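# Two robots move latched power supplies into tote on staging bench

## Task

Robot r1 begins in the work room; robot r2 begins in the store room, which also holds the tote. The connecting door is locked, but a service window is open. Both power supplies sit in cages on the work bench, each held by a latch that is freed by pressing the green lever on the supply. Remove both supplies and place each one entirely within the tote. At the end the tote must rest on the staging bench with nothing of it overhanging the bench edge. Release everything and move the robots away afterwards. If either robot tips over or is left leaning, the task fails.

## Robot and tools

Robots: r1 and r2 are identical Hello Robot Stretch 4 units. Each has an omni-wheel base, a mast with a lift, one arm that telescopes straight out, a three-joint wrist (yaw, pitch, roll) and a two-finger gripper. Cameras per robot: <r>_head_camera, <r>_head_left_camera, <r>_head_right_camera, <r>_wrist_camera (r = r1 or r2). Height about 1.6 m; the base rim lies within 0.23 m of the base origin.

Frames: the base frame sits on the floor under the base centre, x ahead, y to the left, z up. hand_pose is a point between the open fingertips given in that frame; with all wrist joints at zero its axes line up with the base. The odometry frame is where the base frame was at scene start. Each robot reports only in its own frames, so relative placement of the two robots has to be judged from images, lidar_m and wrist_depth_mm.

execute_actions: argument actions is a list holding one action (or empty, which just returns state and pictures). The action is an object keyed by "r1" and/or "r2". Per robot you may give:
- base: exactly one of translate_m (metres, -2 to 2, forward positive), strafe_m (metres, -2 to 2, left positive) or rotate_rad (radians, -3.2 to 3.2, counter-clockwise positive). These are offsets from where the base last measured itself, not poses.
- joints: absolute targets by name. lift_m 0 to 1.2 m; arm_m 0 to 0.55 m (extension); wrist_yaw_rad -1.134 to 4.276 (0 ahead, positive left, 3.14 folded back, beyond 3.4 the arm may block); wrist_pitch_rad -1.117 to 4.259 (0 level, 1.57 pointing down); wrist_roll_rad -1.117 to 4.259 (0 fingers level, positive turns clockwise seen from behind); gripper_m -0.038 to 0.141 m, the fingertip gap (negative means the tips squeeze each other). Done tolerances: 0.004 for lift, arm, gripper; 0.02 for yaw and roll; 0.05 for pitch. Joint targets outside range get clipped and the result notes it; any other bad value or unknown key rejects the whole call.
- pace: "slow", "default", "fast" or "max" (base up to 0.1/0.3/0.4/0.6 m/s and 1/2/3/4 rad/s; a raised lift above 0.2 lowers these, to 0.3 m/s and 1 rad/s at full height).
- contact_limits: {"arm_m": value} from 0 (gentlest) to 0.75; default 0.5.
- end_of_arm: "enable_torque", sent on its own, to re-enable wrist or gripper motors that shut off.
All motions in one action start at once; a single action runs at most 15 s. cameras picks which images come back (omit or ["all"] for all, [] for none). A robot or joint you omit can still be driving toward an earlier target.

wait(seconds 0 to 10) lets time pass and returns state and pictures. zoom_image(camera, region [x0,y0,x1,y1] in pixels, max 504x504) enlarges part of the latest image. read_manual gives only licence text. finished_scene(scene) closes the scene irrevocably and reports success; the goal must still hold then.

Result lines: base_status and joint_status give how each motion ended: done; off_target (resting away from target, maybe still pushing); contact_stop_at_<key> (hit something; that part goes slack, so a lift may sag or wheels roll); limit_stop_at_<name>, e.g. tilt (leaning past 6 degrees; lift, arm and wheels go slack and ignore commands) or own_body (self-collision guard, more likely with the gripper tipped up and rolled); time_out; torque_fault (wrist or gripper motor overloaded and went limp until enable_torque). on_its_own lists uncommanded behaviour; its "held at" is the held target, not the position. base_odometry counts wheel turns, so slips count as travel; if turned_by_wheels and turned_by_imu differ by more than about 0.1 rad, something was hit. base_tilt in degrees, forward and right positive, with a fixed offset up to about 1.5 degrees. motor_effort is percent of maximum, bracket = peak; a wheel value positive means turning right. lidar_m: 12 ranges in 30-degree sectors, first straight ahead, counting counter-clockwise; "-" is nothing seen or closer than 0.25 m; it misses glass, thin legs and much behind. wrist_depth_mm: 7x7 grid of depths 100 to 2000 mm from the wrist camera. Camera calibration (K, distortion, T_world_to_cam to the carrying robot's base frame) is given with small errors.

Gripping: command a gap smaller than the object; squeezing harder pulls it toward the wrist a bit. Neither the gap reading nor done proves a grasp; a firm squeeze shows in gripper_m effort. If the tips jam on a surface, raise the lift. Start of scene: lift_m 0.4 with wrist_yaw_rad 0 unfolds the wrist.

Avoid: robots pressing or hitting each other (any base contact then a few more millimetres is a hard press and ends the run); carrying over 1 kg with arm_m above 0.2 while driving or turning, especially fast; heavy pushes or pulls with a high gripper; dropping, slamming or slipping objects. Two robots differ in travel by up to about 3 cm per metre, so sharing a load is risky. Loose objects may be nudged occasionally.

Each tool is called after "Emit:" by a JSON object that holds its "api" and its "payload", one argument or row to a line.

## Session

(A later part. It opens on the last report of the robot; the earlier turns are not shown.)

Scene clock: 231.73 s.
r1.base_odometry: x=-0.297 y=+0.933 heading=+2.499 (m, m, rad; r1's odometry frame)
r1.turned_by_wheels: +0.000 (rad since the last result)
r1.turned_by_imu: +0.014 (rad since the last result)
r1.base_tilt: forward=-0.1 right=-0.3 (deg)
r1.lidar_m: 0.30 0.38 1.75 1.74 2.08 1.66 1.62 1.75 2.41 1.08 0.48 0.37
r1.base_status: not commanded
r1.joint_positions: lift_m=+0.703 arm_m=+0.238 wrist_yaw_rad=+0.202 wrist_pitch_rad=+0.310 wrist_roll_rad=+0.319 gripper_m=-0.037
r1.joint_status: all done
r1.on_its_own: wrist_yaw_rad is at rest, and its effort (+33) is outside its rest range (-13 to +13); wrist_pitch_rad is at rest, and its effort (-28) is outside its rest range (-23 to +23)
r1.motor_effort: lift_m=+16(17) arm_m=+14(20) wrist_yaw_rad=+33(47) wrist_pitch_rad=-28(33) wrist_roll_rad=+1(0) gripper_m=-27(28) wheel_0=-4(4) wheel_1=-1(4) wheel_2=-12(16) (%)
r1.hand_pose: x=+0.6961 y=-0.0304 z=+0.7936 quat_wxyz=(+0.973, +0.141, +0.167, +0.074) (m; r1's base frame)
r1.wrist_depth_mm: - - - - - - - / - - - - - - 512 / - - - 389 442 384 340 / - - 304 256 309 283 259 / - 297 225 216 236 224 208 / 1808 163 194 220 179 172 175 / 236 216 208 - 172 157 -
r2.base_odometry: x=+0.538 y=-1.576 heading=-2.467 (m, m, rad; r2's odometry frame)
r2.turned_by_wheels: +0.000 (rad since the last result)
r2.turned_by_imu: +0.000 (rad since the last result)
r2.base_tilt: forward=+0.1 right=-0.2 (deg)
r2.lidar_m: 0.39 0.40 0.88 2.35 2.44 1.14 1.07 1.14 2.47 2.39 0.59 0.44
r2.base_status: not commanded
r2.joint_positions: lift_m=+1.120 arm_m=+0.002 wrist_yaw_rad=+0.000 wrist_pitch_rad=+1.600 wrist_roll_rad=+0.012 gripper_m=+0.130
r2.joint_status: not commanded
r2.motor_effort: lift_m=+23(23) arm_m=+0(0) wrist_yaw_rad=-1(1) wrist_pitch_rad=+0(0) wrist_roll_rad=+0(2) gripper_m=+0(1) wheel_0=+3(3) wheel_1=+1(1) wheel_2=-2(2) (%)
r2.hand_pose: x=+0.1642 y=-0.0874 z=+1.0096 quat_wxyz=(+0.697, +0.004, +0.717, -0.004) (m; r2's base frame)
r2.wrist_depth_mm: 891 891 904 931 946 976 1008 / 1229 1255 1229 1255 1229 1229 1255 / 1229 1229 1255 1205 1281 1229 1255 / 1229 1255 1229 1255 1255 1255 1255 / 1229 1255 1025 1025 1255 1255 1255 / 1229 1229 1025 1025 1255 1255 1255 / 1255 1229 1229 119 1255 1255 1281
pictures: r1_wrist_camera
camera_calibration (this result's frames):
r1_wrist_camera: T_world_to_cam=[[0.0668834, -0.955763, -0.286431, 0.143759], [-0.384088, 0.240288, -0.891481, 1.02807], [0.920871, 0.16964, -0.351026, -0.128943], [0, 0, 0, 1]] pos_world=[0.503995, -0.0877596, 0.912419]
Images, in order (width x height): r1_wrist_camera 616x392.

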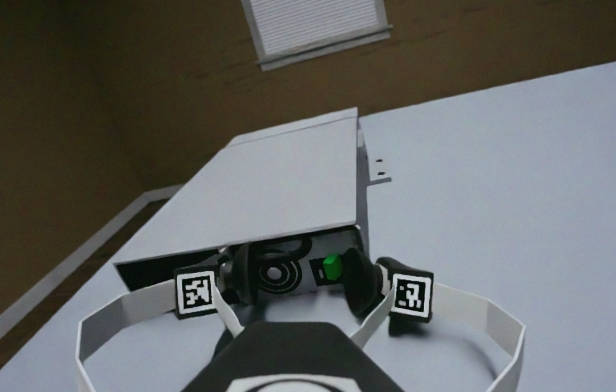

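Emit:
{"api": "execute_actions", "payload": {
  "actions": [
    {"r1":{"joints":{"arm_m":0.236,"wrist_yaw_rad":0.175},"pace":"slow"}}
  ],
  "cameras": ["r1_wrist_camera"]
}}

Emit:
{"api": "zoom_image", "payload": {
  "camera": "r1_wrist_camera",
  "region": [190, 200, 400, 330]
}}

Scene clock: 232.60 s.
r1.base_odometry: x=-0.298 y=+0.933 heading=+2.500 (m, m, rad; r1's odometry frame)
r1.turned_by_wheels: +0.001 (rad since the last result)
r1.turned_by_imu: +0.001 (rad since the last result)
r1.base_tilt: forward=+0.0 right=-0.4 (deg)
r1.lidar_m: 0.35 0.39 1.76 1.73 2.05 1.67 1.61 1.76 2.41 1.14 0.46 0.35
r1.base_status: not commanded
r1.joint_positions: lift_m=+0.703 arm_m=+0.237 wrist_yaw_rad=+0.173 wrist_pitch_rad=+0.308 wrist_roll_rad=+0.319 gripper_m=-0.037
r1.joint_status: all done
r1.on_its_own: wrist_pitch_rad is at rest, and its effort (-25) is outside its rest range (-23 to +23)
r1.motor_effort: lift_m=+17(17) arm_m=-7(15) wrist_yaw_rad=+6(34) wrist_pitch_rad=-25(28) wrist_roll_rad=+2(2) gripper_m=-32(29) wheel_0=-2(4) wheel_1=+0(0) wheel_2=-5(12) (%)
r1.hand_pose: x=+0.6939 y=-0.0389 z=+0.7939 quat_wxyz=(+0.974, +0.143, +0.165, +0.060) (m; r1's base frame)
r1.wrist_depth_mm: - - - - - - - / - - - - - - 508 / - - - 392 459 384 338 / - - 304 256 325 283 259 / - 287 225 218 242 224 208 / 1808 163 195 220 180 172 176 / 236 221 209 - 172 158 -
r2.base_odometry: x=+0.538 y=-1.576 heading=-2.467 (m, m, rad; r2's odometry frame)
r2.turned_by_wheels: +0.000 (rad since the last result)
r2.turned_by_imu: +0.000 (rad since the last result)
r2.base_tilt: forward=+0.1 right=-0.2 (deg)
r2.lidar_m: 0.36 0.41 0.90 2.35 2.45 1.11 1.05 1.12 2.47 2.36 0.58 0.41
r2.base_status: not commanded
r2.joint_positions: lift_m=+1.120 arm_m=+0.002 wrist_yaw_rad=+0.000 wrist_pitch_rad=+1.600 wrist_roll_rad=+0.012 gripper_m=+0.130
r2.joint_status: not commanded
r2.motor_effort: lift_m=+23(22) arm_m=+0(0) wrist_yaw_rad=-1(1) wrist_pitch_rad=+0(0) wrist_roll_rad=-2(2) gripper_m=-1(1) wheel_0=+3(3) wheel_1=+1(1) wheel_2=-2(2) (%)
r2.hand_pose: x=+0.1642 y=-0.0874 z=+1.0096 quat_wxyz=(+0.697, +0.004, +0.717, -0.004) (m; r2's base frame)
r2.wrist_depth_mm: 878 878 917 917 946 976 1008 / 1229 1229 1255 1229 1229 1255 1229 / 1229 1229 1229 1229 1255 1255 1255 / 1229 1255 1255 1229 1255 1281 1255 / 1229 1255 1025 1042 1255 1255 1281 / 1229 1229 1008 1025 1255 1281 1255 / 1229 1255 1229 119 1255 1255 1255
pictures: r1_wrist_camera
camera_calibration (this result's frames):
r1_wrist_camera: T_world_to_cam=[[0.0388252, -0.957375, -0.286227, 0.155087], [-0.375603, 0.251455, -0.892016, 1.02449], [0.925967, 0.142141, -0.34983, -0.130912], [0, 0, 0, 1]] pos_world=[0.500001, -0.0905296, 0.912457]
Images, in order (width x height): r1_wrist_camera 616x392.

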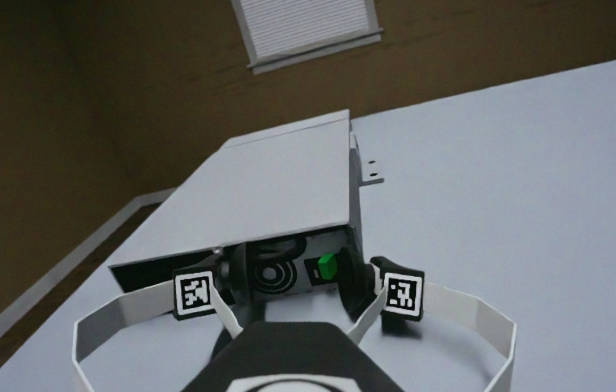

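Region (190, 200, 400, 330) of r1_wrist_camera's 616x392 image, scaled by 2.400; it fills the top 312 rows of this view, and the rest is white.

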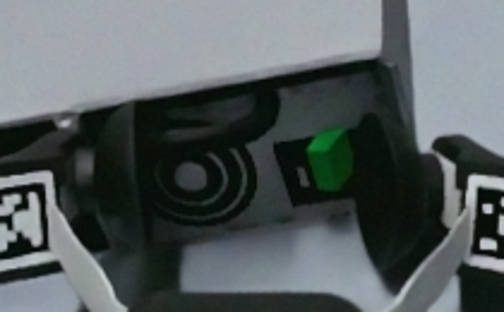

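Emit:
{"api": "execute_actions", "payload": {
  "actions": [
    {"r1":{"joints":{"arm_m":0.23,"lift_m":0.699},"pace":"slow"}}
  ],
  "cameras": ["r1_wrist_camera"]
}}

Emit:
{"api": "zoom_image", "payload": {
  "camera": "r1_wrist_camera",
  "region": [190, 200, 400, 330]
}}

Scene clock: 233.50 s.
r1.base_odometry: x=-0.298 y=+0.933 heading=+2.501 (m, m, rad; r1's odometry frame)
r1.turned_by_wheels: +0.000 (rad since the last result)
r1.turned_by_imu: +0.001 (rad since the last result)
r1.base_tilt: forward=-0.1 right=-0.3 (deg)
r1.lidar_m: 0.33 0.35 1.75 1.73 2.07 1.65 1.61 1.75 2.42 1.14 0.47 0.34
r1.base_status: not commanded
r1.joint_positions: lift_m=+0.699 arm_m=+0.231 wrist_yaw_rad=+0.175 wrist_pitch_rad=+0.302 wrist_roll_rad=+0.319 gripper_m=-0.037
r1.joint_status: all done
r1.motor_effort: lift_m=+16(18) arm_m=-7(10) wrist_yaw_rad=-1(3) wrist_pitch_rad=-7(23) wrist_roll_rad=+4(4) gripper_m=-28(31) wheel_0=+0(1) wheel_1=+0(0) wheel_2=+0(5) (%)
r1.hand_pose: x=+0.6885 y=-0.0383 z=+0.7917 quat_wxyz=(+0.974, +0.144, +0.162, +0.061) (m; r1's base frame)
r1.wrist_depth_mm: - - - - - - - / - - - - - - 521 / - - - 399 455 392 342 / - - 309 259 320 286 260 / - 304 231 221 239 224 208 / 1863 165 199 220 181 174 176 / 239 218 210 - 172 156 -
r2.base_odometry: x=+0.538 y=-1.576 heading=-2.467 (m, m, rad; r2's odometry frame)
r2.turned_by_wheels: +0.000 (rad since the last result)
r2.turned_by_imu: +0.000 (rad since the last result)
r2.base_tilt: forward=+0.1 right=-0.2 (deg)
r2.lidar_m: 0.39 0.40 0.89 2.36 2.46 1.14 1.05 1.12 2.46 2.37 0.62 0.40
r2.base_status: not commanded
r2.joint_positions: lift_m=+1.120 arm_m=+0.002 wrist_yaw_rad=+0.000 wrist_pitch_rad=+1.600 wrist_roll_rad=+0.012 gripper_m=+0.130
r2.joint_status: not commanded
r2.motor_effort: lift_m=+23(22) arm_m=-1(0) wrist_yaw_rad=-1(1) wrist_pitch_rad=+0(0) wrist_roll_rad=-1(1) gripper_m=-1(0) wheel_0=+3(3) wheel_1=+1(1) wheel_2=-2(2) (%)
r2.hand_pose: x=+0.1642 y=-0.0874 z=+1.0096 quat_wxyz=(+0.697, +0.004, +0.717, -0.004) (m; r2's base frame)
r2.wrist_depth_mm: 891 904 904 931 946 976 1008 / 1229 1229 1229 1255 1255 1255 1255 / 1229 1229 1255 1229 1229 1255 1255 / 1205 1229 1255 1229 1255 1229 1281 / 1205 1255 1025 1025 1229 1255 1255 / 1229 1229 1025 1025 1229 1255 1255 / 1229 1229 1229 119 1255 1281 1281
pictures: r1_wrist_camera
camera_calibration (this result's frames):
r1_wrist_camera: T_world_to_cam=[[0.0423294, -0.956925, -0.287232, 0.153675], [-0.370484, 0.25196, -0.894012, 1.01846], [0.927874, 0.144258, -0.343861, -0.132745], [0, 0, 0, 1]] pos_world=[0.493988, -0.090405, 0.909007]
Images, in order (width x height): r1_wrist_camera 616x392.

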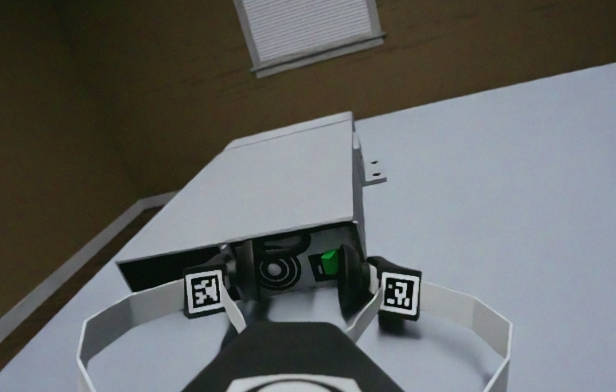

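Region (190, 200, 400, 330) of r1_wrist_camera's 616x392 image, scaled by 2.400; it fills the top 312 rows of this view, and the rest is white.

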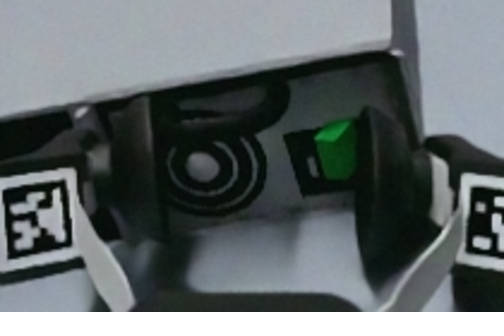

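Emit:
{"api": "execute_actions", "payload": {
  "actions": [
    {"r1":{"joints":{"arm_m":0.222},"pace":"slow"}}
  ],
  "cameras": ["r1_wrist_camera"]
}}

Emit:
{"api": "zoom_image", "payload": {
  "camera": "r1_wrist_camera",
  "region": [190, 200, 400, 330]
}}

Scene clock: 234.47 s.
r1.base_odometry: x=-0.298 y=+0.933 heading=+2.501 (m, m, rad; r1's odometry frame)
r1.turned_by_wheels: +0.000 (rad since the last result)
r1.turned_by_imu: +0.000 (rad since the last result)
r1.base_tilt: forward=-0.1 right=-0.4 (deg)
r1.lidar_m: 0.34 0.38 1.75 1.74 2.05 1.68 1.61 1.73 2.43 1.13 0.47 0.34
r1.base_status: not commanded
r1.joint_positions: lift_m=+0.699 arm_m=+0.223 wrist_yaw_rad=+0.175 wrist_pitch_rad=+0.306 wrist_roll_rad=+0.320 gripper_m=-0.037
r1.joint_status: all done
r1.motor_effort: lift_m=+19(19) arm_m=-6(8) wrist_yaw_rad=-1(9) wrist_pitch_rad=-17(22) wrist_roll_rad=+2(2) gripper_m=-19(32) wheel_0=+0(0) wheel_1=-1(1) wheel_2=+1(3) (%)
r1.hand_pose: x=+0.6800 y=-0.0383 z=+0.7904 quat_wxyz=(+0.974, +0.144, +0.164, +0.061) (m; r1's base frame)
r1.wrist_depth_mm: - - - - - - - / - - - - - - 500 / - - - 375 455 375 332 / - - 297 250 317 278 252 / - 296 243 220 240 219 202 / 1756 266 181 199 175 180 172 / 236 206 206 - 167 150 -
r2.base_odometry: x=+0.538 y=-1.576 heading=-2.467 (m, m, rad; r2's odometry frame)
r2.turned_by_wheels: +0.000 (rad since the last result)
r2.turned_by_imu: +0.000 (rad since the last result)
r2.base_tilt: forward=+0.1 right=-0.2 (deg)
r2.lidar_m: 0.38 0.42 0.88 2.33 2.43 1.14 1.06 1.15 2.47 2.38 0.61 0.41
r2.base_status: not commanded
r2.joint_positions: lift_m=+1.120 arm_m=+0.002 wrist_yaw_rad=+0.000 wrist_pitch_rad=+1.600 wrist_roll_rad=+0.012 gripper_m=+0.130
r2.joint_status: not commanded
r2.motor_effort: lift_m=+23(22) arm_m=+0(1) wrist_yaw_rad=-1(1) wrist_pitch_rad=-1(0) wrist_roll_rad=+0(2) gripper_m=-1(0) wheel_0=+3(3) wheel_1=+1(1) wheel_2=-2(2) (%)
r2.hand_pose: x=+0.1642 y=-0.0874 z=+1.0096 quat_wxyz=(+0.697, +0.004, +0.717, -0.004) (m; r2's base frame)
r2.wrist_depth_mm: 891 891 904 917 960 976 991 / 1229 1255 1255 1229 1255 1255 1255 / 1229 1229 1229 1229 1281 1255 1281 / 1205 1229 1229 1255 1255 1255 1229 / 1229 1229 1025 1025 1229 1255 1255 / 1229 1229 1025 1025 1255 1255 1255 / 1229 1229 1229 119 1281 1281 1255
pictures: r1_wrist_camera
camera_calibration (this result's frames):
r1_wrist_camera: T_world_to_cam=[[0.0411844, -0.956982, -0.287211, 0.154401], [-0.374045, 0.251785, -0.892578, 1.01538], [0.926496, 0.14419, -0.347584, -0.121371], [0, 0, 0, 1]] pos_world=[0.485888, -0.0903964, 0.908461]
Images, in order (width x height): r1_wrist_camera 616x392.

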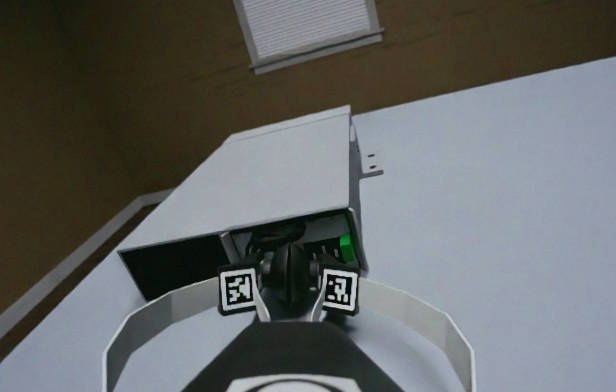

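Region (190, 200, 400, 330) of r1_wrist_camera's 616x392 image, scaled by 2.400; it fills the top 312 rows of this view, and the rest is white.

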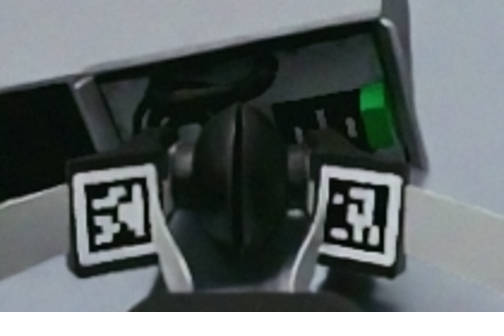

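Emit:
{"api": "execute_actions", "payload": {
  "actions": [
    {"r1":{"joints":{"arm_m":0.18}}}
  ],
  "cameras": []
}}

Emit:
{"api": "execute_actions", "payload": {
  "actions": [
    {"r1":{"joints":{"gripper_m":0.05,"wrist_yaw_rad":0.03,"lift_m":0.711,"arm_m":0.195},"base":{"strafe_m":0.035}}}
  ],
  "cameras": ["r1_wrist_camera"]
}}

Emit:
{"api": "zoom_image", "payload": {
  "camera": "r1_wrist_camera",
  "region": [190, 200, 400, 330]
}}

Scene clock: 236.20 s.
r1.base_odometry: x=-0.298 y=+0.933 heading=+2.501 (m, m, rad; r1's odometry frame)
r1.turned_by_wheels: +0.000 (rad since the last result)
r1.turned_by_imu: +0.000 (rad since the last result)
r1.base_tilt: forward=-0.1 right=-0.3 (deg)
r1.lidar_m: 0.35 0.36 1.73 1.76 2.05 1.68 1.61 1.74 2.40 1.09 0.47 0.35
r1.base_status: not commanded
r1.joint_positions: lift_m=+0.699 arm_m=+0.182 wrist_yaw_rad=+0.175 wrist_pitch_rad=+0.302 wrist_roll_rad=+0.320 gripper_m=-0.037
r1.joint_status: all done
r1.motor_effort: lift_m=+19(20) arm_m=-9(12) wrist_yaw_rad=-1(1) wrist_pitch_rad=-8(17) wrist_roll_rad=+2(1) gripper_m=-19(19) wheel_0=-1(0) wheel_1=-1(1) wheel_2=+1(0) (%)
r1.hand_pose: x=+0.6389 y=-0.0382 z=+0.7913 quat_wxyz=(+0.974, +0.144, +0.162, +0.061) (m; r1's base frame)
r1.wrist_depth_mm: - - - - - - - / - - - - - 609 521 / - - - 397 466 387 340 / - - 315 270 325 283 258 / - 351 304 265 249 224 208 / 1863 273 180 198 175 183 174 / 238 210 209 - 171 153 -
r2.base_odometry: x=+0.538 y=-1.576 heading=-2.467 (m, m, rad; r2's odometry frame)
r2.turned_by_wheels: +0.000 (rad since the last result)
r2.turned_by_imu: +0.000 (rad since the last result)
r2.base_tilt: forward=+0.1 right=-0.2 (deg)
r2.lidar_m: 0.40 0.40 0.88 2.35 2.45 1.12 1.06 1.13 2.44 2.37 0.58 0.41
r2.base_status: not commanded
r2.joint_positions: lift_m=+1.120 arm_m=+0.002 wrist_yaw_rad=+0.000 wrist_pitch_rad=+1.600 wrist_roll_rad=+0.012 gripper_m=+0.130
r2.joint_status: not commanded
r2.motor_effort: lift_m=+23(23) arm_m=+0(0) wrist_yaw_rad=-1(1) wrist_pitch_rad=+0(0) wrist_roll_rad=-2(1) gripper_m=-1(1) wheel_0=+3(3) wheel_1=+1(1) wheel_2=-2(3) (%)
r2.hand_pose: x=+0.1642 y=-0.0874 z=+1.0096 quat_wxyz=(+0.697, +0.004, +0.717, -0.004) (m; r2's base frame)
r2.wrist_depth_mm: 878 891 904 931 931 976 991 / 1229 1229 1229 1255 1255 1255 1229 / 1205 1229 1229 1229 1229 1255 1281 / 1229 1229 1255 1255 1255 1255 1255 / 1205 1229 1025 1025 1255 1281 1281 / 1229 1255 1025 1042 1229 1255 1255 / 1255 1229 1229 120 1281 1255 1281
pictures: none
No camera images: the call's "cameras" was empty. Leave "cameras" out to get every camera's image.

Scene clock: 237.77 s.
r1.base_odometry: x=-0.319 y=+0.905 heading=+2.501 (m, m, rad; r1's odometry frame)
r1.turned_by_wheels: +0.000 (rad since the last result)
r1.turned_by_imu: +0.000 (rad since the last result)
r1.base_tilt: forward=+0.0 right=-0.3 (deg)
r1.lidar_m: 0.36 0.37 1.71 1.73 2.02 1.65 1.63 1.73 2.45 1.14 0.50 0.35
r1.base_status: done
r1.joint_positions: lift_m=+0.711 arm_m=+0.193 wrist_yaw_rad=+0.030 wrist_pitch_rad=+0.302 wrist_roll_rad=+0.320 gripper_m=+0.050
r1.joint_status: all done
r1.motor_effort: lift_m=+22(25) arm_m=+9(7) wrist_yaw_rad=-2(3) wrist_pitch_rad=-7(8) wrist_roll_rad=+1(2) gripper_m=-4(20) wheel_0=+1(8) wheel_1=+0(7) wheel_2=+0(1) (%)
r1.hand_pose: x=+0.6423 y=-0.0791 z=+0.8031 quat_wxyz=(+0.976, +0.155, +0.151, -0.009) (m; r1's base frame)
r1.wrist_depth_mm: - - - - - - - / - - - - - - 569 / - - - 496 512 421 370 / - - 347 309 353 306 278 / - 349 274 276 266 241 226 / 1921 290 239 231 200 200 187 / 258 229 227 - 185 166 -
r2.base_odometry: x=+0.538 y=-1.576 heading=-2.467 (m, m, rad; r2's odometry frame)
r2.turned_by_wheels: +0.000 (rad since the last result)
r2.turned_by_imu: +0.000 (rad since the last result)
r2.base_tilt: forward=+0.1 right=-0.2 (deg)
r2.lidar_m: 0.40 0.42 0.89 2.34 2.44 1.14 1.05 1.13 2.49 2.40 0.59 0.39
r2.base_status: not commanded
r2.joint_positions: lift_m=+1.120 arm_m=+0.002 wrist_yaw_rad=+0.000 wrist_pitch_rad=+1.600 wrist_roll_rad=+0.012 gripper_m=+0.130
r2.joint_status: not commanded
r2.motor_effort: lift_m=+22(23) arm_m=+0(0) wrist_yaw_rad=-1(1) wrist_pitch_rad=+0(1) wrist_roll_rad=+1(2) gripper_m=+0(0) wheel_0=+3(3) wheel_1=+1(1) wheel_2=-2(2) (%)
r2.hand_pose: x=+0.1642 y=-0.0874 z=+1.0096 quat_wxyz=(+0.697, +0.004, +0.717, -0.004) (m; r2's base frame)
r2.wrist_depth_mm: 878 891 904 917 946 976 1008 / 1229 1255 1229 1229 1255 1255 1281 / 1229 1205 1229 1229 1255 1255 1255 / 1255 1229 1229 1255 1255 1255 1255 / 1255 1229 1042 1025 1255 1255 1255 / 1229 1229 1025 1025 1229 1255 1281 / 1229 1229 1255 119 1281 1255 1281
pictures: r1_wrist_camera
camera_calibration (this result's frames):
r1_wrist_camera: T_world_to_cam=[[-0.0960057, -0.95291, -0.287654, 0.209368], [-0.330815, 0.303108, -0.893693, 1.00006], [0.9388, 0.00936059, -0.344337, -0.0973044], [0, 0, 0, 1]] pos_world=[0.442283, -0.102705, 0.920462]
Images, in order (width x height): r1_wrist_camera 616x392.

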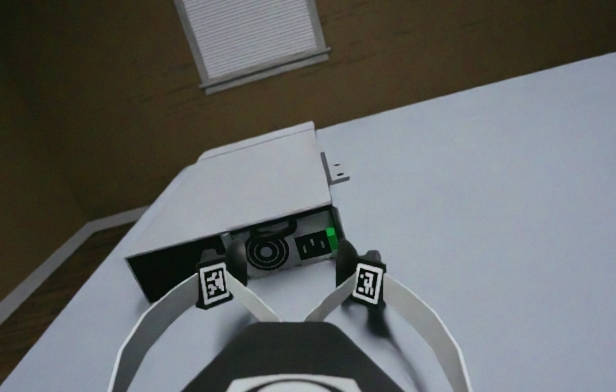

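Region (190, 200, 400, 330) of r1_wrist_camera's 616x392 image, scaled by 2.400; it fills the top 312 rows of this view, and the rest is white.

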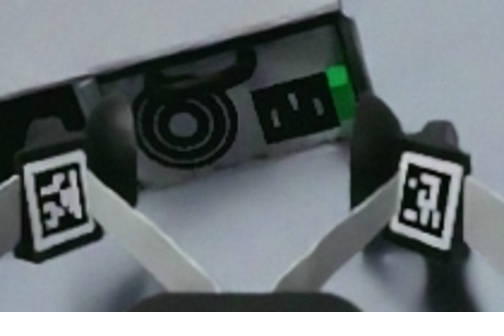

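Emit:
{"api": "execute_actions", "payload": {
  "actions": [
    {"r1":{"joints":{"arm_m":0.217},"base":{"strafe_m":-0.004},"pace":"slow","contact_limits":{"arm_m":0.2}}}
  ],
  "cameras": ["r1_wrist_camera"]
}}

Emit:
{"api": "zoom_image", "payload": {
  "camera": "r1_wrist_camera",
  "region": [190, 200, 400, 330]
}}

Scene clock: 239.27 s.
r1.base_odometry: x=-0.316 y=+0.908 heading=+2.501 (m, m, rad; r1's odometry frame)
r1.turned_by_wheels: +0.000 (rad since the last result)
r1.turned_by_imu: +0.000 (rad since the last result)
r1.base_tilt: forward=+0.0 right=-0.4 (deg)
r1.lidar_m: 0.34 0.37 1.73 1.73 2.02 1.68 1.63 1.74 2.45 1.11 0.47 0.36
r1.base_status: done
r1.joint_positions: lift_m=+0.711 arm_m=+0.215 wrist_yaw_rad=+0.030 wrist_pitch_rad=+0.302 wrist_roll_rad=+0.320 gripper_m=+0.050
r1.joint_status: all done
r1.motor_effort: lift_m=+23(22) arm_m=+9(7) wrist_yaw_rad=-1(4) wrist_pitch_rad=-8(6) wrist_roll_rad=+0(0) gripper_m=-3(3) wheel_0=+0(3) wheel_1=-1(4) wheel_2=+0(1) (%)
r1.contact_limits: arm_m 0.2
r1.hand_pose: x=+0.6642 y=-0.0791 z=+0.8031 quat_wxyz=(+0.976, +0.155, +0.151, -0.009) (m; r1's base frame)
r1.wrist_depth_mm: - - - - - - - / - - - - - - 564 / - - - 512 500 415 368 / - - 343 310 351 306 278 / - 319 253 252 265 242 227 / 1863 281 239 230 200 199 188 / 258 230 225 - 184 166 -
r2.base_odometry: x=+0.538 y=-1.576 heading=-2.467 (m, m, rad; r2's odometry frame)
r2.turned_by_wheels: +0.000 (rad since the last result)
r2.turned_by_imu: +0.000 (rad since the last result)
r2.base_tilt: forward=+0.1 right=-0.2 (deg)
r2.lidar_m: 0.38 0.43 0.90 2.34 2.43 1.14 1.05 1.11 2.48 2.39 0.60 0.42
r2.base_status: not commanded
r2.joint_positions: lift_m=+1.120 arm_m=+0.002 wrist_yaw_rad=+0.000 wrist_pitch_rad=+1.600 wrist_roll_rad=+0.012 gripper_m=+0.130
r2.joint_status: not commanded
r2.motor_effort: lift_m=+23(23) arm_m=+0(0) wrist_yaw_rad=-1(1) wrist_pitch_rad=+0(0) wrist_roll_rad=-1(1) gripper_m=-1(0) wheel_0=+3(3) wheel_1=+1(1) wheel_2=-2(2) (%)
r2.hand_pose: x=+0.1642 y=-0.0874 z=+1.0096 quat_wxyz=(+0.697, +0.004, +0.717, -0.004) (m; r2's base frame)
r2.wrist_depth_mm: 891 891 904 931 946 976 1025 / 1229 1255 1229 1255 1229 1255 1255 / 1229 1229 1229 1229 1281 1281 1255 / 1229 1229 1229 1255 1229 1255 1229 / 1229 1229 1042 1025 1255 1255 1255 / 1255 1229 1025 1025 1255 1255 1255 / 1229 1229 1229 120 1255 1255 1281
pictures: r1_wrist_camera
camera_calibration (this result's frames):
r1_wrist_camera: T_world_to_cam=[[-0.0960658, -0.952904, -0.287654, 0.211501], [-0.330795, 0.303129, -0.893693, 1.00732], [0.9388, 0.00930144, -0.344337, -0.117932], [0, 0, 0, 1]] pos_world=[0.464248, -0.10271, 0.920462]
Images, in order (width x height): r1_wrist_camera 616x392.

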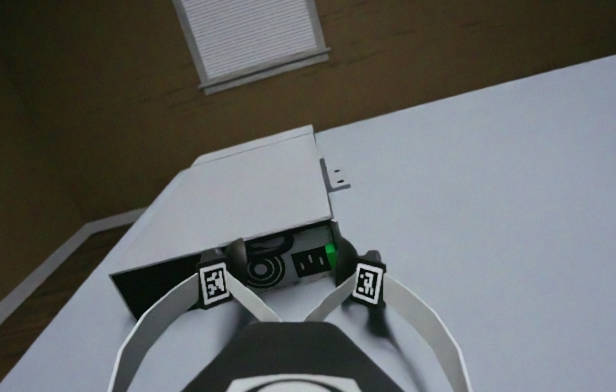

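Region (190, 200, 400, 330) of r1_wrist_camera's 616x392 image, scaled by 2.400; it fills the top 312 rows of this view, and the rest is white.

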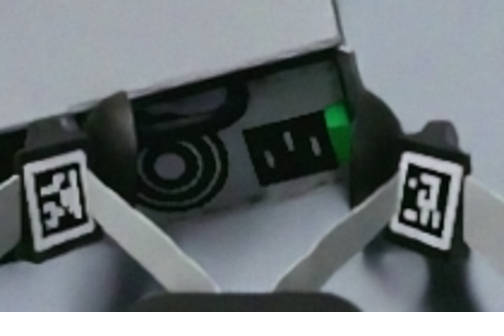

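Emit:
{"api": "execute_actions", "payload": {
  "actions": [
    {"r1":{"joints":{"wrist_yaw_rad":0.085,"arm_m":0.214},"pace":"slow"}}
  ],
  "cameras": ["r1_wrist_camera"]
}}

Emit:
{"api": "zoom_image", "payload": {
  "camera": "r1_wrist_camera",
  "region": [190, 200, 400, 330]
}}

Scene clock: 240.03 s.
r1.base_odometry: x=-0.316 y=+0.908 heading=+2.500 (m, m, rad; r1's odometry frame)
r1.turned_by_wheels: +0.000 (rad since the last result)
r1.turned_by_imu: +0.000 (rad since the last result)
r1.base_tilt: forward=+0.0 right=-0.3 (deg)
r1.lidar_m: 0.34 0.38 1.74 1.71 2.01 1.67 1.62 1.76 2.44 1.11 0.50 0.35
r1.base_status: not commanded
r1.joint_positions: lift_m=+0.711 arm_m=+0.215 wrist_yaw_rad=+0.079 wrist_pitch_rad=+0.303 wrist_roll_rad=+0.320 gripper_m=+0.050
r1.joint_status: all done
r1.on_its_own: wrist_yaw_rad is at rest, and its effort (+15) is outside its rest range (-13 to +13)
r1.motor_effort: lift_m=+22(23) arm_m=-8(9) wrist_yaw_rad=+15(13) wrist_pitch_rad=-10(8) wrist_roll_rad=+0(1) gripper_m=-4(3) wheel_0=-2(2) wheel_1=-2(2) wheel_2=-2(2) (%)
r1.hand_pose: x=+0.6677 y=-0.0653 z=+0.8029 quat_wxyz=(+0.976, +0.151, +0.155, +0.015) (m; r1's base frame)
r1.wrist_depth_mm: - - - - - - - / - - - - - - 559 / - - - 469 496 424 366 / - - 342 286 349 306 277 / - 382 255 248 257 241 225 / 1921 285 237 236 196 199 187 / 258 229 225 - 183 165 -
r2.base_odometry: x=+0.538 y=-1.576 heading=-2.467 (m, m, rad; r2's odometry frame)
r2.turned_by_wheels: +0.000 (rad since the last result)
r2.turned_by_imu: +0.000 (rad since the last result)
r2.base_tilt: forward=+0.1 right=-0.2 (deg)
r2.lidar_m: 0.36 0.41 0.88 2.34 2.43 1.13 1.03 1.13 2.47 2.38 0.59 0.43
r2.base_status: not commanded
r2.joint_positions: lift_m=+1.120 arm_m=+0.002 wrist_yaw_rad=+0.000 wrist_pitch_rad=+1.600 wrist_roll_rad=+0.012 gripper_m=+0.130
r2.joint_status: not commanded
r2.motor_effort: lift_m=+22(23) arm_m=-1(0) wrist_yaw_rad=-1(1) wrist_pitch_rad=+0(0) wrist_roll_rad=-2(2) gripper_m=-1(1) wheel_0=+3(3) wheel_1=+1(1) wheel_2=-2(3) (%)
r2.hand_pose: x=+0.1642 y=-0.0874 z=+1.0096 quat_wxyz=(+0.697, +0.004, +0.717, -0.004) (m; r2's base frame)
r2.wrist_depth_mm: 891 891 917 931 931 960 1008 / 1229 1229 1229 1229 1255 1255 1255 / 1229 1229 1229 1255 1229 1281 1281 / 1229 1229 1229 1255 1255 1281 1255 / 1229 1255 1025 1025 1255 1255 1255 / 1229 1229 1042 1025 1229 1255 1281 / 1229 1255 1229 119 1255 1281 1255
pictures: r1_wrist_camera
camera_calibration (this result's frames):
r1_wrist_camera: T_world_to_cam=[[-0.049169, -0.956493, -0.287583, 0.193321], [-0.345847, 0.286424, -0.893505, 1.01296], [0.937002, 0.055527, -0.344883, -0.116747], [0, 0, 0, 1]] pos_world=[0.469227, -0.0987442, 0.920419]
Images, in order (width x height): r1_wrist_camera 616x392.

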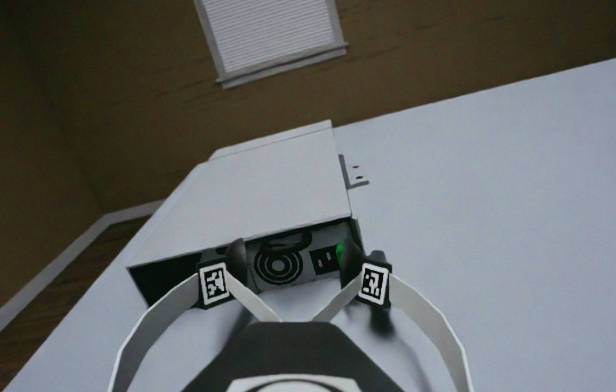

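Region (190, 200, 400, 330) of r1_wrist_camera's 616x392 image, scaled by 2.400; it fills the top 312 rows of this view, and the rest is white.

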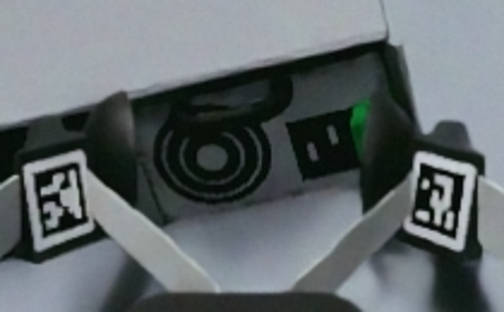

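Emit:
{"api": "execute_actions", "payload": {
  "actions": [
    {"r1":{"joints":{"gripper_m":0.03},"pace":"slow"}}
  ],
  "cameras": []
}}

Emit:
{"api": "execute_actions", "payload": {
  "actions": [
    {"r1":{"joints":{"arm_m":0.227},"pace":"slow"}}
  ],
  "cameras": ["r1_wrist_camera"]
}}

Emit:
{"api": "zoom_image", "payload": {
  "camera": "r1_wrist_camera",
  "region": [190, 200, 400, 330]
}}

Scene clock: 241.30 s.
r1.base_odometry: x=-0.316 y=+0.908 heading=+2.500 (m, m, rad; r1's odometry frame)
r1.turned_by_wheels: +0.000 (rad since the last result)
r1.turned_by_imu: +0.000 (rad since the last result)
r1.base_tilt: forward=+0.0 right=-0.4 (deg)
r1.lidar_m: 0.34 0.36 1.71 1.71 2.03 1.67 1.60 1.76 2.42 1.12 0.49 0.36
r1.base_status: not commanded
r1.joint_positions: lift_m=+0.711 arm_m=+0.215 wrist_yaw_rad=+0.079 wrist_pitch_rad=+0.304 wrist_roll_rad=+0.320 gripper_m=+0.030
r1.joint_status: all done
r1.on_its_own: wrist_yaw_rad is at rest, and its effort (+17) is outside its rest range (-13 to +13)
r1.motor_effort: lift_m=+22(23) arm_m=-8(8) wrist_yaw_rad=+17(17) wrist_pitch_rad=-13(13) wrist_roll_rad=+0(1) gripper_m=-8(10) wheel_0=-3(4) wheel_1=-2(2) wheel_2=-2(2) (%)
r1.hand_pose: x=+0.6676 y=-0.0656 z=+0.8026 quat_wxyz=(+0.976, +0.151, +0.156, +0.014) (m; r1's base frame)
r1.wrist_depth_mm: - - - - - - - / - - - - - - 549 / - - - 462 496 418 364 / - - 340 289 345 304 276 / - 359 255 249 259 238 225 / 1921 286 192 228 195 198 186 / 255 226 224 - 183 164 -
r2.base_odometry: x=+0.538 y=-1.576 heading=-2.467 (m, m, rad; r2's odometry frame)
r2.turned_by_wheels: +0.000 (rad since the last result)
r2.turned_by_imu: +0.000 (rad since the last result)
r2.base_tilt: forward=+0.2 right=-0.2 (deg)
r2.lidar_m: 0.36 0.42 0.88 2.34 2.45 1.11 1.07 1.15 2.48 2.39 0.59 0.42
r2.base_status: not commanded
r2.joint_positions: lift_m=+1.120 arm_m=+0.002 wrist_yaw_rad=+0.000 wrist_pitch_rad=+1.600 wrist_roll_rad=+0.012 gripper_m=+0.130
r2.joint_status: not commanded
r2.motor_effort: lift_m=+23(23) arm_m=+0(0) wrist_yaw_rad=-1(1) wrist_pitch_rad=+0(1) wrist_roll_rad=-1(0) gripper_m=+0(2) wheel_0=+3(3) wheel_1=+1(1) wheel_2=-2(2) (%)
r2.hand_pose: x=+0.1642 y=-0.0874 z=+1.0096 quat_wxyz=(+0.697, +0.004, +0.717, -0.004) (m; r2's base frame)
r2.wrist_depth_mm: 891 891 917 931 946 991 991 / 1205 1255 1229 1255 1229 1255 1229 / 1205 1205 1229 1255 1281 1255 1255 / 1205 1229 1255 1255 1229 1255 1255 / 1205 1229 1042 1025 1255 1281 1255 / 1229 1255 1042 1042 1281 1255 1255 / 1229 1229 1255 119 1255 1255 1255
pictures: none
No camera images: the call's "cameras" was empty. Leave "cameras" out to get every camera's image.

Scene clock: 242.30 s.
r1.base_odometry: x=-0.316 y=+0.908 heading=+2.500 (m, m, rad; r1's odometry frame)
r1.turned_by_wheels: +0.000 (rad since the last result)
r1.turned_by_imu: +0.000 (rad since the last result)
r1.base_tilt: forward=-0.1 right=-0.4 (deg)
r1.lidar_m: 0.34 0.38 1.74 1.71 1.98 1.65 1.63 1.74 2.43 1.12 0.48 0.35
r1.base_status: not commanded
r1.joint_positions: lift_m=+0.711 arm_m=+0.225 wrist_yaw_rad=+0.076 wrist_pitch_rad=+0.307 wrist_roll_rad=+0.320 gripper_m=+0.030
r1.joint_status: all done
r1.on_its_own: wrist_yaw_rad is at rest, and its effort (+24) is outside its rest range (-13 to +13)
r1.motor_effort: lift_m=+23(22) arm_m=+13(12) wrist_yaw_rad=+24(25) wrist_pitch_rad=-19(20) wrist_roll_rad=+1(0) gripper_m=-6(8) wheel_0=-4(4) wheel_1=-2(2) wheel_2=-5(5) (%)
r1.hand_pose: x=+0.6764 y=-0.0663 z=+0.8020 quat_wxyz=(+0.976, +0.152, +0.157, +0.013) (m; r1's base frame)
r1.wrist_depth_mm: - - - - - - - / - - - - - - 549 / - - - 462 496 410 362 / - - 334 287 343 300 273 / - 357 245 239 257 238 221 / 1921 276 189 227 195 196 186 / 253 228 222 - 183 166 -
r2.base_odometry: x=+0.538 y=-1.576 heading=-2.467 (m, m, rad; r2's odometry frame)
r2.turned_by_wheels: +0.000 (rad since the last result)
r2.turned_by_imu: +0.000 (rad since the last result)
r2.base_tilt: forward=+0.2 right=-0.3 (deg)
r2.lidar_m: 0.39 0.40 0.89 2.34 2.44 1.14 1.06 1.14 2.47 2.38 0.60 0.45
r2.base_status: not commanded
r2.joint_positions: lift_m=+1.120 arm_m=+0.002 wrist_yaw_rad=+0.000 wrist_pitch_rad=+1.600 wrist_roll_rad=+0.012 gripper_m=+0.130
r2.joint_status: not commanded
r2.motor_effort: lift_m=+23(22) arm_m=-1(0) wrist_yaw_rad=-1(1) wrist_pitch_rad=+0(0) wrist_roll_rad=-1(3) gripper_m=-1(0) wheel_0=+3(3) wheel_1=+1(1) wheel_2=-2(2) (%)
r2.hand_pose: x=+0.1642 y=-0.0874 z=+1.0096 quat_wxyz=(+0.697, +0.004, +0.717, -0.004) (m; r2's base frame)
r2.wrist_depth_mm: 891 891 904 917 960 976 1008 / 1205 1255 1229 1205 1229 1255 1255 / 1229 1255 1229 1255 1255 1229 1281 / 1229 1229 1255 1255 1229 1229 1281 / 1229 1229 1025 1025 1229 1255 1255 / 1229 1229 1025 1008 1255 1255 1281 / 1229 1255 1255 119 1255 1255 1281
pictures: r1_wrist_camera
camera_calibration (this result's frames):
r1_wrist_camera: T_world_to_cam=[[-0.0536881, -0.956368, -0.28719, 0.195212], [-0.347955, 0.287497, -0.892341, 1.01595], [0.935973, 0.052021, -0.348208, -0.122002], [0, 0, 0, 1]] pos_world=[0.478174, -0.0990403, 0.920152]
Images, in order (width x height): r1_wrist_camera 616x392.

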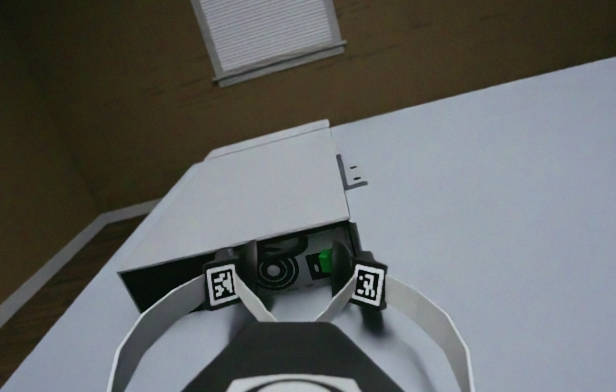

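Region (190, 200, 400, 330) of r1_wrist_camera's 616x392 image, scaled by 2.400; it fills the top 312 rows of this view, and the rest is white.

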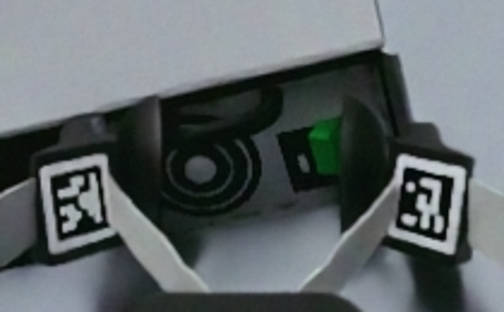

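Emit:
{"api": "execute_actions", "payload": {
  "actions": [
    {"r1":{"joints":{"arm_m":0.233}, "base":{"strafe_m":-0.004},"pace":"slow"}}
  ],
  "cameras": []
}}

Emit:
{"api": "execute_actions", "payload": {
  "actions": [
    {"r1":{"joints":{"arm_m":0.238,"gripper_m":0.008,"lift_m":0.709},"pace":"slow"}}
  ],
  "cameras": ["r1_wrist_camera"]
}}

Emit:
{"api": "zoom_image", "payload": {
  "camera": "r1_wrist_camera",
  "region": [190, 200, 400, 330]
}}

Scene clock: 243.23 s.
r1.base_odometry: x=-0.314 y=+0.911 heading=+2.500 (m, m, rad; r1's odometry frame)
r1.turned_by_wheels: +0.000 (rad since the last result)
r1.turned_by_imu: +0.000 (rad since the last result)
r1.base_tilt: forward=-0.1 right=-0.4 (deg)
r1.lidar_m: 0.32 0.37 1.74 1.70 2.01 1.66 1.62 1.76 2.42 1.11 0.50 0.36
r1.base_status: done
r1.joint_positions: lift_m=+0.711 arm_m=+0.230 wrist_yaw_rad=+0.076 wrist_pitch_rad=+0.310 wrist_roll_rad=+0.320 gripper_m=+0.030
r1.joint_status: all done
r1.on_its_own: wrist_yaw_rad is at rest, and its effort (+23) is outside its rest range (-13 to +13); wrist_pitch_rad is at rest, and its effort (-31) is outside its rest range (-23 to +23)
r1.motor_effort: lift_m=+22(22) arm_m=+18(16) wrist_yaw_rad=+23(26) wrist_pitch_rad=-31(30) wrist_roll_rad=+0(0) gripper_m=-7(7) wheel_0=+5(4) wheel_1=+1(6) wheel_2=-9(10) (%)
r1.hand_pose: x=+0.6812 y=-0.0662 z=+0.8010 quat_wxyz=(+0.976, +0.151, +0.158, +0.013) (m; r1's base frame)
r1.wrist_depth_mm: - - - - - - - / - - - - - - 530 / - - - 445 480 404 357 / - - 327 281 340 297 268 / - 317 241 237 254 236 219 / 1863 264 192 229 193 193 184 / 251 224 220 - 181 163 -
r2.base_odometry: x=+0.538 y=-1.576 heading=-2.467 (m, m, rad; r2's odometry frame)
r2.turned_by_wheels: +0.000 (rad since the last result)
r2.turned_by_imu: +0.000 (rad since the last result)
r2.base_tilt: forward=+0.1 right=-0.2 (deg)
r2.lidar_m: 0.39 0.39 0.89 2.32 2.45 1.12 1.05 1.15 2.45 2.37 0.61 0.43
r2.base_status: not commanded
r2.joint_positions: lift_m=+1.120 arm_m=+0.002 wrist_yaw_rad=+0.000 wrist_pitch_rad=+1.600 wrist_roll_rad=+0.012 gripper_m=+0.130
r2.joint_status: not commanded
r2.motor_effort: lift_m=+23(23) arm_m=+0(1) wrist_yaw_rad=-1(1) wrist_pitch_rad=-1(0) wrist_roll_rad=-2(2) gripper_m=+0(0) wheel_0=+3(3) wheel_1=+1(1) wheel_2=-2(2) (%)
r2.hand_pose: x=+0.1642 y=-0.0874 z=+1.0096 quat_wxyz=(+0.697, +0.004, +0.717, -0.004) (m; r2's base frame)
r2.wrist_depth_mm: 878 891 917 931 946 976 991 / 1229 1229 1229 1229 1255 1255 1255 / 1229 1229 1205 1255 1255 1229 1255 / 1229 1229 1255 1255 1281 1255 1281 / 1229 1255 1042 1042 1255 1255 1255 / 1255 1255 1025 1025 1281 1255 1281 / 1229 1229 1255 119 1281 1255 1255
pictures: none
No camera images: the call's "cameras" was empty. Leave "cameras" out to get every camera's image.

Scene clock: 244.43 s.
r1.base_odometry: x=-0.313 y=+0.911 heading=+2.499 (m, m, rad; r1's odometry frame)
r1.turned_by_wheels: -0.001 (rad since the last result)
r1.turned_by_imu: +0.006 (rad since the last result)
r1.base_tilt: forward=-0.1 right=-0.3 (deg)
r1.lidar_m: 0.36 0.39 1.72 1.72 2.05 1.66 1.62 1.76 2.44 1.13 0.47 0.37
r1.base_status: not commanded
r1.joint_positions: lift_m=+0.709 arm_m=+0.235 wrist_yaw_rad=+0.073 wrist_pitch_rad=+0.310 wrist_roll_rad=+0.320 gripper_m=+0.008
r1.joint_status: all done
r1.on_its_own: wrist_yaw_rad is at rest, and its effort (+35) is outside its rest range (-13 to +13); wrist_pitch_rad is at rest, and its effort (-29) is outside its rest range (-23 to +23)
r1.motor_effort: lift_m=+15(20) arm_m=+17(24) wrist_yaw_rad=+35(42) wrist_pitch_rad=-29(32) wrist_roll_rad=-3(2) gripper_m=-15(16) wheel_0=+2(5) wheel_1=+1(4) wheel_2=-13(14) (%)
r1.hand_pose: x=+0.6861 y=-0.0673 z=+0.7995 quat_wxyz=(+0.976, +0.152, +0.158, +0.011) (m; r1's base frame)
r1.wrist_depth_mm: - - - - - - - / - - - - - - 530 / - - - 442 484 397 353 / - - 320 272 336 297 268 / - 312 238 230 250 234 216 / 1863 251 190 229 190 187 182 / 249 222 219 - 180 164 -
r2.base_odometry: x=+0.538 y=-1.576 heading=-2.467 (m, m, rad; r2's odometry frame)
r2.turned_by_wheels: +0.000 (rad since the last result)
r2.turned_by_imu: +0.000 (rad since the last result)
r2.base_tilt: forward=+0.1 right=-0.2 (deg)
r2.lidar_m: 0.39 0.41 0.88 2.34 2.43 1.15 1.07 1.13 2.49 2.38 0.60 0.42
r2.base_status: not commanded
r2.joint_positions: lift_m=+1.120 arm_m=+0.002 wrist_yaw_rad=+0.000 wrist_pitch_rad=+1.600 wrist_roll_rad=+0.012 gripper_m=+0.130
r2.joint_status: not commanded
r2.motor_effort: lift_m=+23(23) arm_m=-1(1) wrist_yaw_rad=-1(1) wrist_pitch_rad=-1(0) wrist_roll_rad=-1(1) gripper_m=-1(0) wheel_0=+3(3) wheel_1=+1(1) wheel_2=-2(2) (%)
r2.hand_pose: x=+0.1642 y=-0.0874 z=+1.0096 quat_wxyz=(+0.697, +0.004, +0.717, -0.004) (m; r2's base frame)
r2.wrist_depth_mm: 891 904 917 917 946 976 1008 / 1229 1229 1229 1229 1229 1255 1255 / 1229 1229 1229 1229 1255 1255 1281 / 1229 1229 1229 1255 1229 1255 1255 / 1229 1229 1042 1025 1255 1281 1255 / 1229 1229 1025 1025 1255 1255 1255 / 1229 1255 1255 120 1255 1255 1255
pictures: r1_wrist_camera
camera_calibration (this result's frames):
r1_wrist_camera: T_world_to_cam=[[-0.0578874, -0.956282, -0.286659, 0.196594], [-0.350347, 0.288338, -0.891133, 1.01818], [0.93483, 0.0488447, -0.351721, -0.12854], [0, 0, 0, 1]] pos_world=[0.488257, -0.0992999, 0.918475]
Images, in order (width x height): r1_wrist_camera 616x392.

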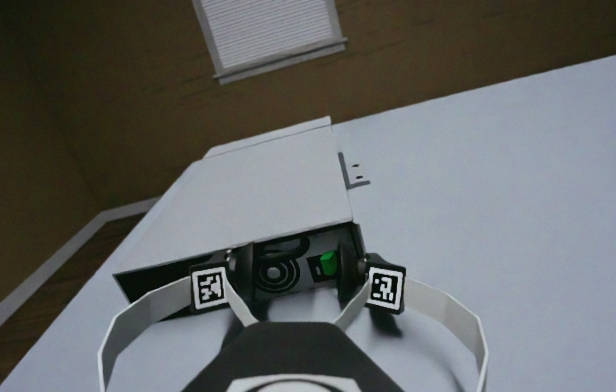

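Region (190, 200, 400, 330) of r1_wrist_camera's 616x392 image, scaled by 2.400; it fills the top 312 rows of this view, and the rest is white.

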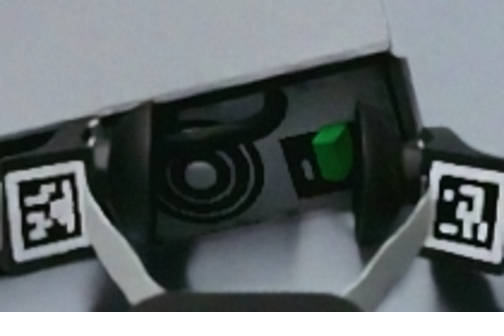

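Emit:
{"api": "execute_actions", "payload": {
  "actions": [
    {"r1":{"joints":{"gripper_m":-0.012,"wrist_yaw_rad":0.062,"lift_m":0.707},"pace":"slow"}}
  ],
  "cameras": []
}}

Emit:
{"api": "execute_actions", "payload": {
  "actions": [
    {"r1":{"joints":{"arm_m":0.245},"pace":"slow"}}
  ],
  "cameras": []
}}

Emit:
{"api": "execute_actions", "payload": {
  "actions": [
    {"r1":{"joints":{"gripper_m":-0.038,"lift_m":0.705,"arm_m":0.248},"pace":"slow"}}
  ],
  "cameras": ["r1_wrist_camera"]
}}

Emit:
{"api": "zoom_image", "payload": {
  "camera": "r1_wrist_camera",
  "region": [190, 200, 400, 330]
}}

Scene clock: 245.73 s.
r1.base_odometry: x=-0.314 y=+0.911 heading=+2.500 (m, m, rad; r1's odometry frame)
r1.turned_by_wheels: +0.001 (rad since the last result)
r1.turned_by_imu: +0.001 (rad since the last result)
r1.base_tilt: forward=-0.1 right=-0.4 (deg)
r1.lidar_m: 0.36 0.37 1.73 1.72 2.01 1.68 1.61 1.75 2.44 1.11 0.49 0.35
r1.base_status: not commanded
r1.joint_positions: lift_m=+0.707 arm_m=+0.236 wrist_yaw_rad=+0.059 wrist_pitch_rad=+0.307 wrist_roll_rad=+0.319 gripper_m=-0.011
r1.joint_status: all done
r1.motor_effort: lift_m=+17(16) arm_m=+11(17) wrist_yaw_rad=+6(30) wrist_pitch_rad=-23(30) wrist_roll_rad=+1(0) gripper_m=-26(27) wheel_0=+3(3) wheel_1=+1(1) wheel_2=-4(13) (%)
r1.hand_pose: x=+0.6866 y=-0.0709 z=+0.7982 quat_wxyz=(+0.976, +0.153, +0.156, +0.005) (m; r1's base frame)
r1.wrist_depth_mm: - - - - - - - / - - - - - - 535 / - - - 442 477 399 351 / - - 320 268 334 294 264 / - 291 236 230 246 232 216 / 1863 244 202 227 186 183 180 / 248 220 216 - 178 163 -
r2.base_odometry: x=+0.538 y=-1.576 heading=-2.467 (m, m, rad; r2's odometry frame)
r2.turned_by_wheels: +0.000 (rad since the last result)
r2.turned_by_imu: +0.000 (rad since the last result)
r2.base_tilt: forward=+0.1 right=-0.2 (deg)
r2.lidar_m: 0.38 0.41 0.86 2.35 2.45 1.13 1.08 1.15 2.47 2.37 0.58 0.39
r2.base_status: not commanded
r2.joint_positions: lift_m=+1.120 arm_m=+0.002 wrist_yaw_rad=+0.000 wrist_pitch_rad=+1.600 wrist_roll_rad=+0.012 gripper_m=+0.130
r2.joint_status: not commanded
r2.motor_effort: lift_m=+22(22) arm_m=-1(1) wrist_yaw_rad=-1(1) wrist_pitch_rad=+0(1) wrist_roll_rad=-1(3) gripper_m=+0(0) wheel_0=+3(3) wheel_1=+1(1) wheel_2=-2(3) (%)
r2.hand_pose: x=+0.1642 y=-0.0874 z=+1.0096 quat_wxyz=(+0.697, +0.004, +0.717, -0.004) (m; r2's base frame)
r2.wrist_depth_mm: 891 904 904 917 946 976 991 / 1229 1229 1255 1229 1255 1229 1255 / 1255 1229 1255 1229 1255 1255 1255 / 1229 1229 1255 1229 1255 1255 1281 / 1229 1229 1025 1042 1281 1255 1281 / 1229 1255 1008 1025 1229 1255 1308 / 1229 1229 1255 119 1255 1255 1255
pictures: none
No camera images: the call's "cameras" was empty. Leave "cameras" out to get every camera's image.

Scene clock: 246.53 s.
r1.base_odometry: x=-0.314 y=+0.911 heading=+2.500 (m, m, rad; r1's odometry frame)
r1.turned_by_wheels: +0.000 (rad since the last result)
r1.turned_by_imu: +0.000 (rad since the last result)
r1.base_tilt: forward=-0.1 right=-0.4 (deg)
r1.lidar_m: 0.34 0.39 1.74 1.72 2.03 1.66 1.62 1.75 2.46 1.12 0.50 0.32
r1.base_status: not commanded
r1.joint_positions: lift_m=+0.707 arm_m=+0.241 wrist_yaw_rad=+0.053 wrist_pitch_rad=+0.311 wrist_roll_rad=+0.319 gripper_m=-0.011
r1.joint_status: all done
r1.on_its_own: wrist_yaw_rad is at rest, and its effort (+23) is outside its rest range (-13 to +13); wrist_pitch_rad is at rest, and its effort (-31) is outside its rest range (-23 to +23)
r1.motor_effort: lift_m=+17(17) arm_m=+19(15) wrist_yaw_rad=+23(23) wrist_pitch_rad=-31(31) wrist_roll_rad=+2(1) gripper_m=-19(25) wheel_0=+4(4) wheel_1=+2(2) wheel_2=-9(9) (%)
r1.hand_pose: x=+0.6914 y=-0.0726 z=+0.7973 quat_wxyz=(+0.976, +0.153, +0.157, +0.001) (m; r1's base frame)
r1.wrist_depth_mm: - - - - - - - / - - - - - - 521 / - - - 433 466 389 345 / - - 314 272 329 290 263 / - 278 231 226 248 229 213 / 1808 171 196 224 185 181 180 / 246 223 214 - 177 160 -
r2.base_odometry: x=+0.538 y=-1.576 heading=-2.467 (m, m, rad; r2's odometry frame)
r2.turned_by_wheels: +0.000 (rad since the last result)
r2.turned_by_imu: +0.000 (rad since the last result)
r2.base_tilt: forward=+0.1 right=-0.2 (deg)
r2.lidar_m: 0.38 0.41 0.90 2.35 2.44 1.13 1.06 1.13 2.49 2.39 0.60 0.43
r2.base_status: not commanded
r2.joint_positions: lift_m=+1.120 arm_m=+0.002 wrist_yaw_rad=+0.000 wrist_pitch_rad=+1.600 wrist_roll_rad=+0.012 gripper_m=+0.130
r2.joint_status: not commanded
r2.motor_effort: lift_m=+23(23) arm_m=-1(1) wrist_yaw_rad=-1(1) wrist_pitch_rad=-1(0) wrist_roll_rad=+0(3) gripper_m=+0(0) wheel_0=+3(3) wheel_1=+1(1) wheel_2=-2(2) (%)
r2.hand_pose: x=+0.1642 y=-0.0874 z=+1.0096 quat_wxyz=(+0.697, +0.004, +0.717, -0.004) (m; r2's base frame)
r2.wrist_depth_mm: 878 904 917 931 960 976 991 / 1229 1255 1229 1255 1229 1255 1229 / 1229 1229 1229 1229 1255 1281 1255 / 1229 1229 1229 1255 1255 1255 1255 / 1229 1205 1025 1025 1255 1255 1255 / 1229 1255 1025 1042 1255 1255 1255 / 1255 1255 1229 120 1255 1281 1255
pictures: none
No camera images: the call's "cameras" was empty. Leave "cameras" out to get every camera's image.

Scene clock: 247.67 s.
r1.base_odometry: x=-0.314 y=+0.911 heading=+2.499 (m, m, rad; r1's odometry frame)
r1.turned_by_wheels: +0.000 (rad since the last result)
r1.turned_by_imu: +0.007 (rad since the last result)
r1.base_tilt: forward=+0.0 right=-0.3 (deg)
r1.lidar_m: 0.35 0.38 1.73 1.70 2.05 1.66 1.61 1.74 2.45 1.10 0.45 0.37
r1.base_status: not commanded
r1.joint_positions: lift_m=+0.705 arm_m=+0.245 wrist_yaw_rad=+0.052 wrist_pitch_rad=+0.308 wrist_roll_rad=+0.319 gripper_m=-0.037
r1.joint_status: all done
r1.on_its_own: wrist_yaw_rad is at rest, and its effort (+27) is outside its rest range (-13 to +13); wrist_pitch_rad is at rest, and its effort (-25) is outside its rest range (-23 to +23)
r1.motor_effort: lift_m=+16(17) arm_m=+14(19) wrist_yaw_rad=+27(39) wrist_pitch_rad=-25(33) wrist_roll_rad=+0(0) gripper_m=-27(26) wheel_0=+1(4) wheel_1=+1(4) wheel_2=-10(13) (%)
r1.hand_pose: x=+0.6954 y=-0.0731 z=+0.7959 quat_wxyz=(+0.976, +0.153, +0.156, +0.001) (m; r1's base frame)
r1.wrist_depth_mm: - - - - - - - / - - - - - - 521 / - - - 427 469 392 345 / - - 314 264 329 287 266 / - 289 226 221 247 228 212 / 1808 169 194 224 180 176 179 / 242 220 213 - 176 160 -
r2.base_odometry: x=+0.538 y=-1.576 heading=-2.467 (m, m, rad; r2's odometry frame)
r2.turned_by_wheels: +0.000 (rad since the last result)
r2.turned_by_imu: +0.000 (rad since the last result)
r2.base_tilt: forward=+0.1 right=-0.2 (deg)
r2.lidar_m: 0.39 0.41 0.87 2.34 2.43 1.12 1.07 1.14 2.47 2.39 0.60 0.42
r2.base_status: not commanded
r2.joint_positions: lift_m=+1.120 arm_m=+0.002 wrist_yaw_rad=+0.000 wrist_pitch_rad=+1.600 wrist_roll_rad=+0.012 gripper_m=+0.130
r2.joint_status: not commanded
r2.motor_effort: lift_m=+23(23) arm_m=-1(0) wrist_yaw_rad=-1(0) wrist_pitch_rad=+0(0) wrist_roll_rad=-2(2) gripper_m=-2(2) wheel_0=+3(3) wheel_1=+1(1) wheel_2=-2(2) (%)
r2.hand_pose: x=+0.1642 y=-0.0874 z=+1.0096 quat_wxyz=(+0.697, +0.004, +0.717, -0.004) (m; r2's base frame)
r2.wrist_depth_mm: 878 891 917 931 946 976 991 / 1229 1229 1255 1255 1255 1255 1255 / 1229 1229 1229 1255 1255 1255 1255 / 1229 1229 1229 1229 1255 1255 1255 / 1229 1255 1042 1042 1229 1229 1255 / 1229 1255 1025 1025 1255 1255 1281 / 1229 1229 1229 119 1255 1281 1255
pictures: r1_wrist_camera
camera_calibration (this result's frames):
r1_wrist_camera: T_world_to_cam=[[-0.0770697, -0.955002, -0.286411, 0.20379], [-0.342701, 0.295137, -0.89188, 1.01567], [0.936278, 0.0294164, -0.350026, -0.141931], [0, 0, 0, 1]] pos_world=[0.496663, -0.100967, 0.914544]
Images, in order (width x height): r1_wrist_camera 616x392.

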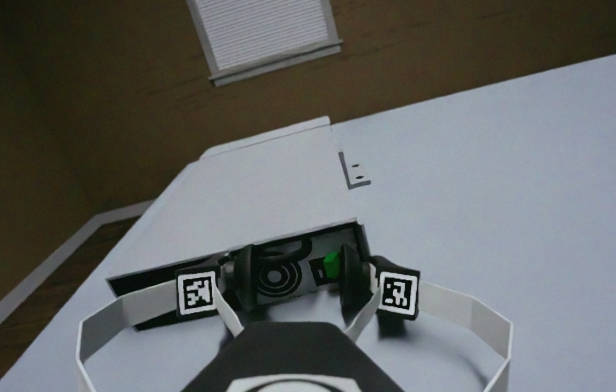

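Region (190, 200, 400, 330) of r1_wrist_camera's 616x392 image, scaled by 2.400; it fills the top 312 rows of this view, and the rest is white.

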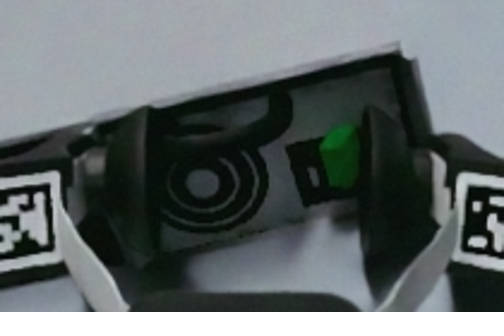

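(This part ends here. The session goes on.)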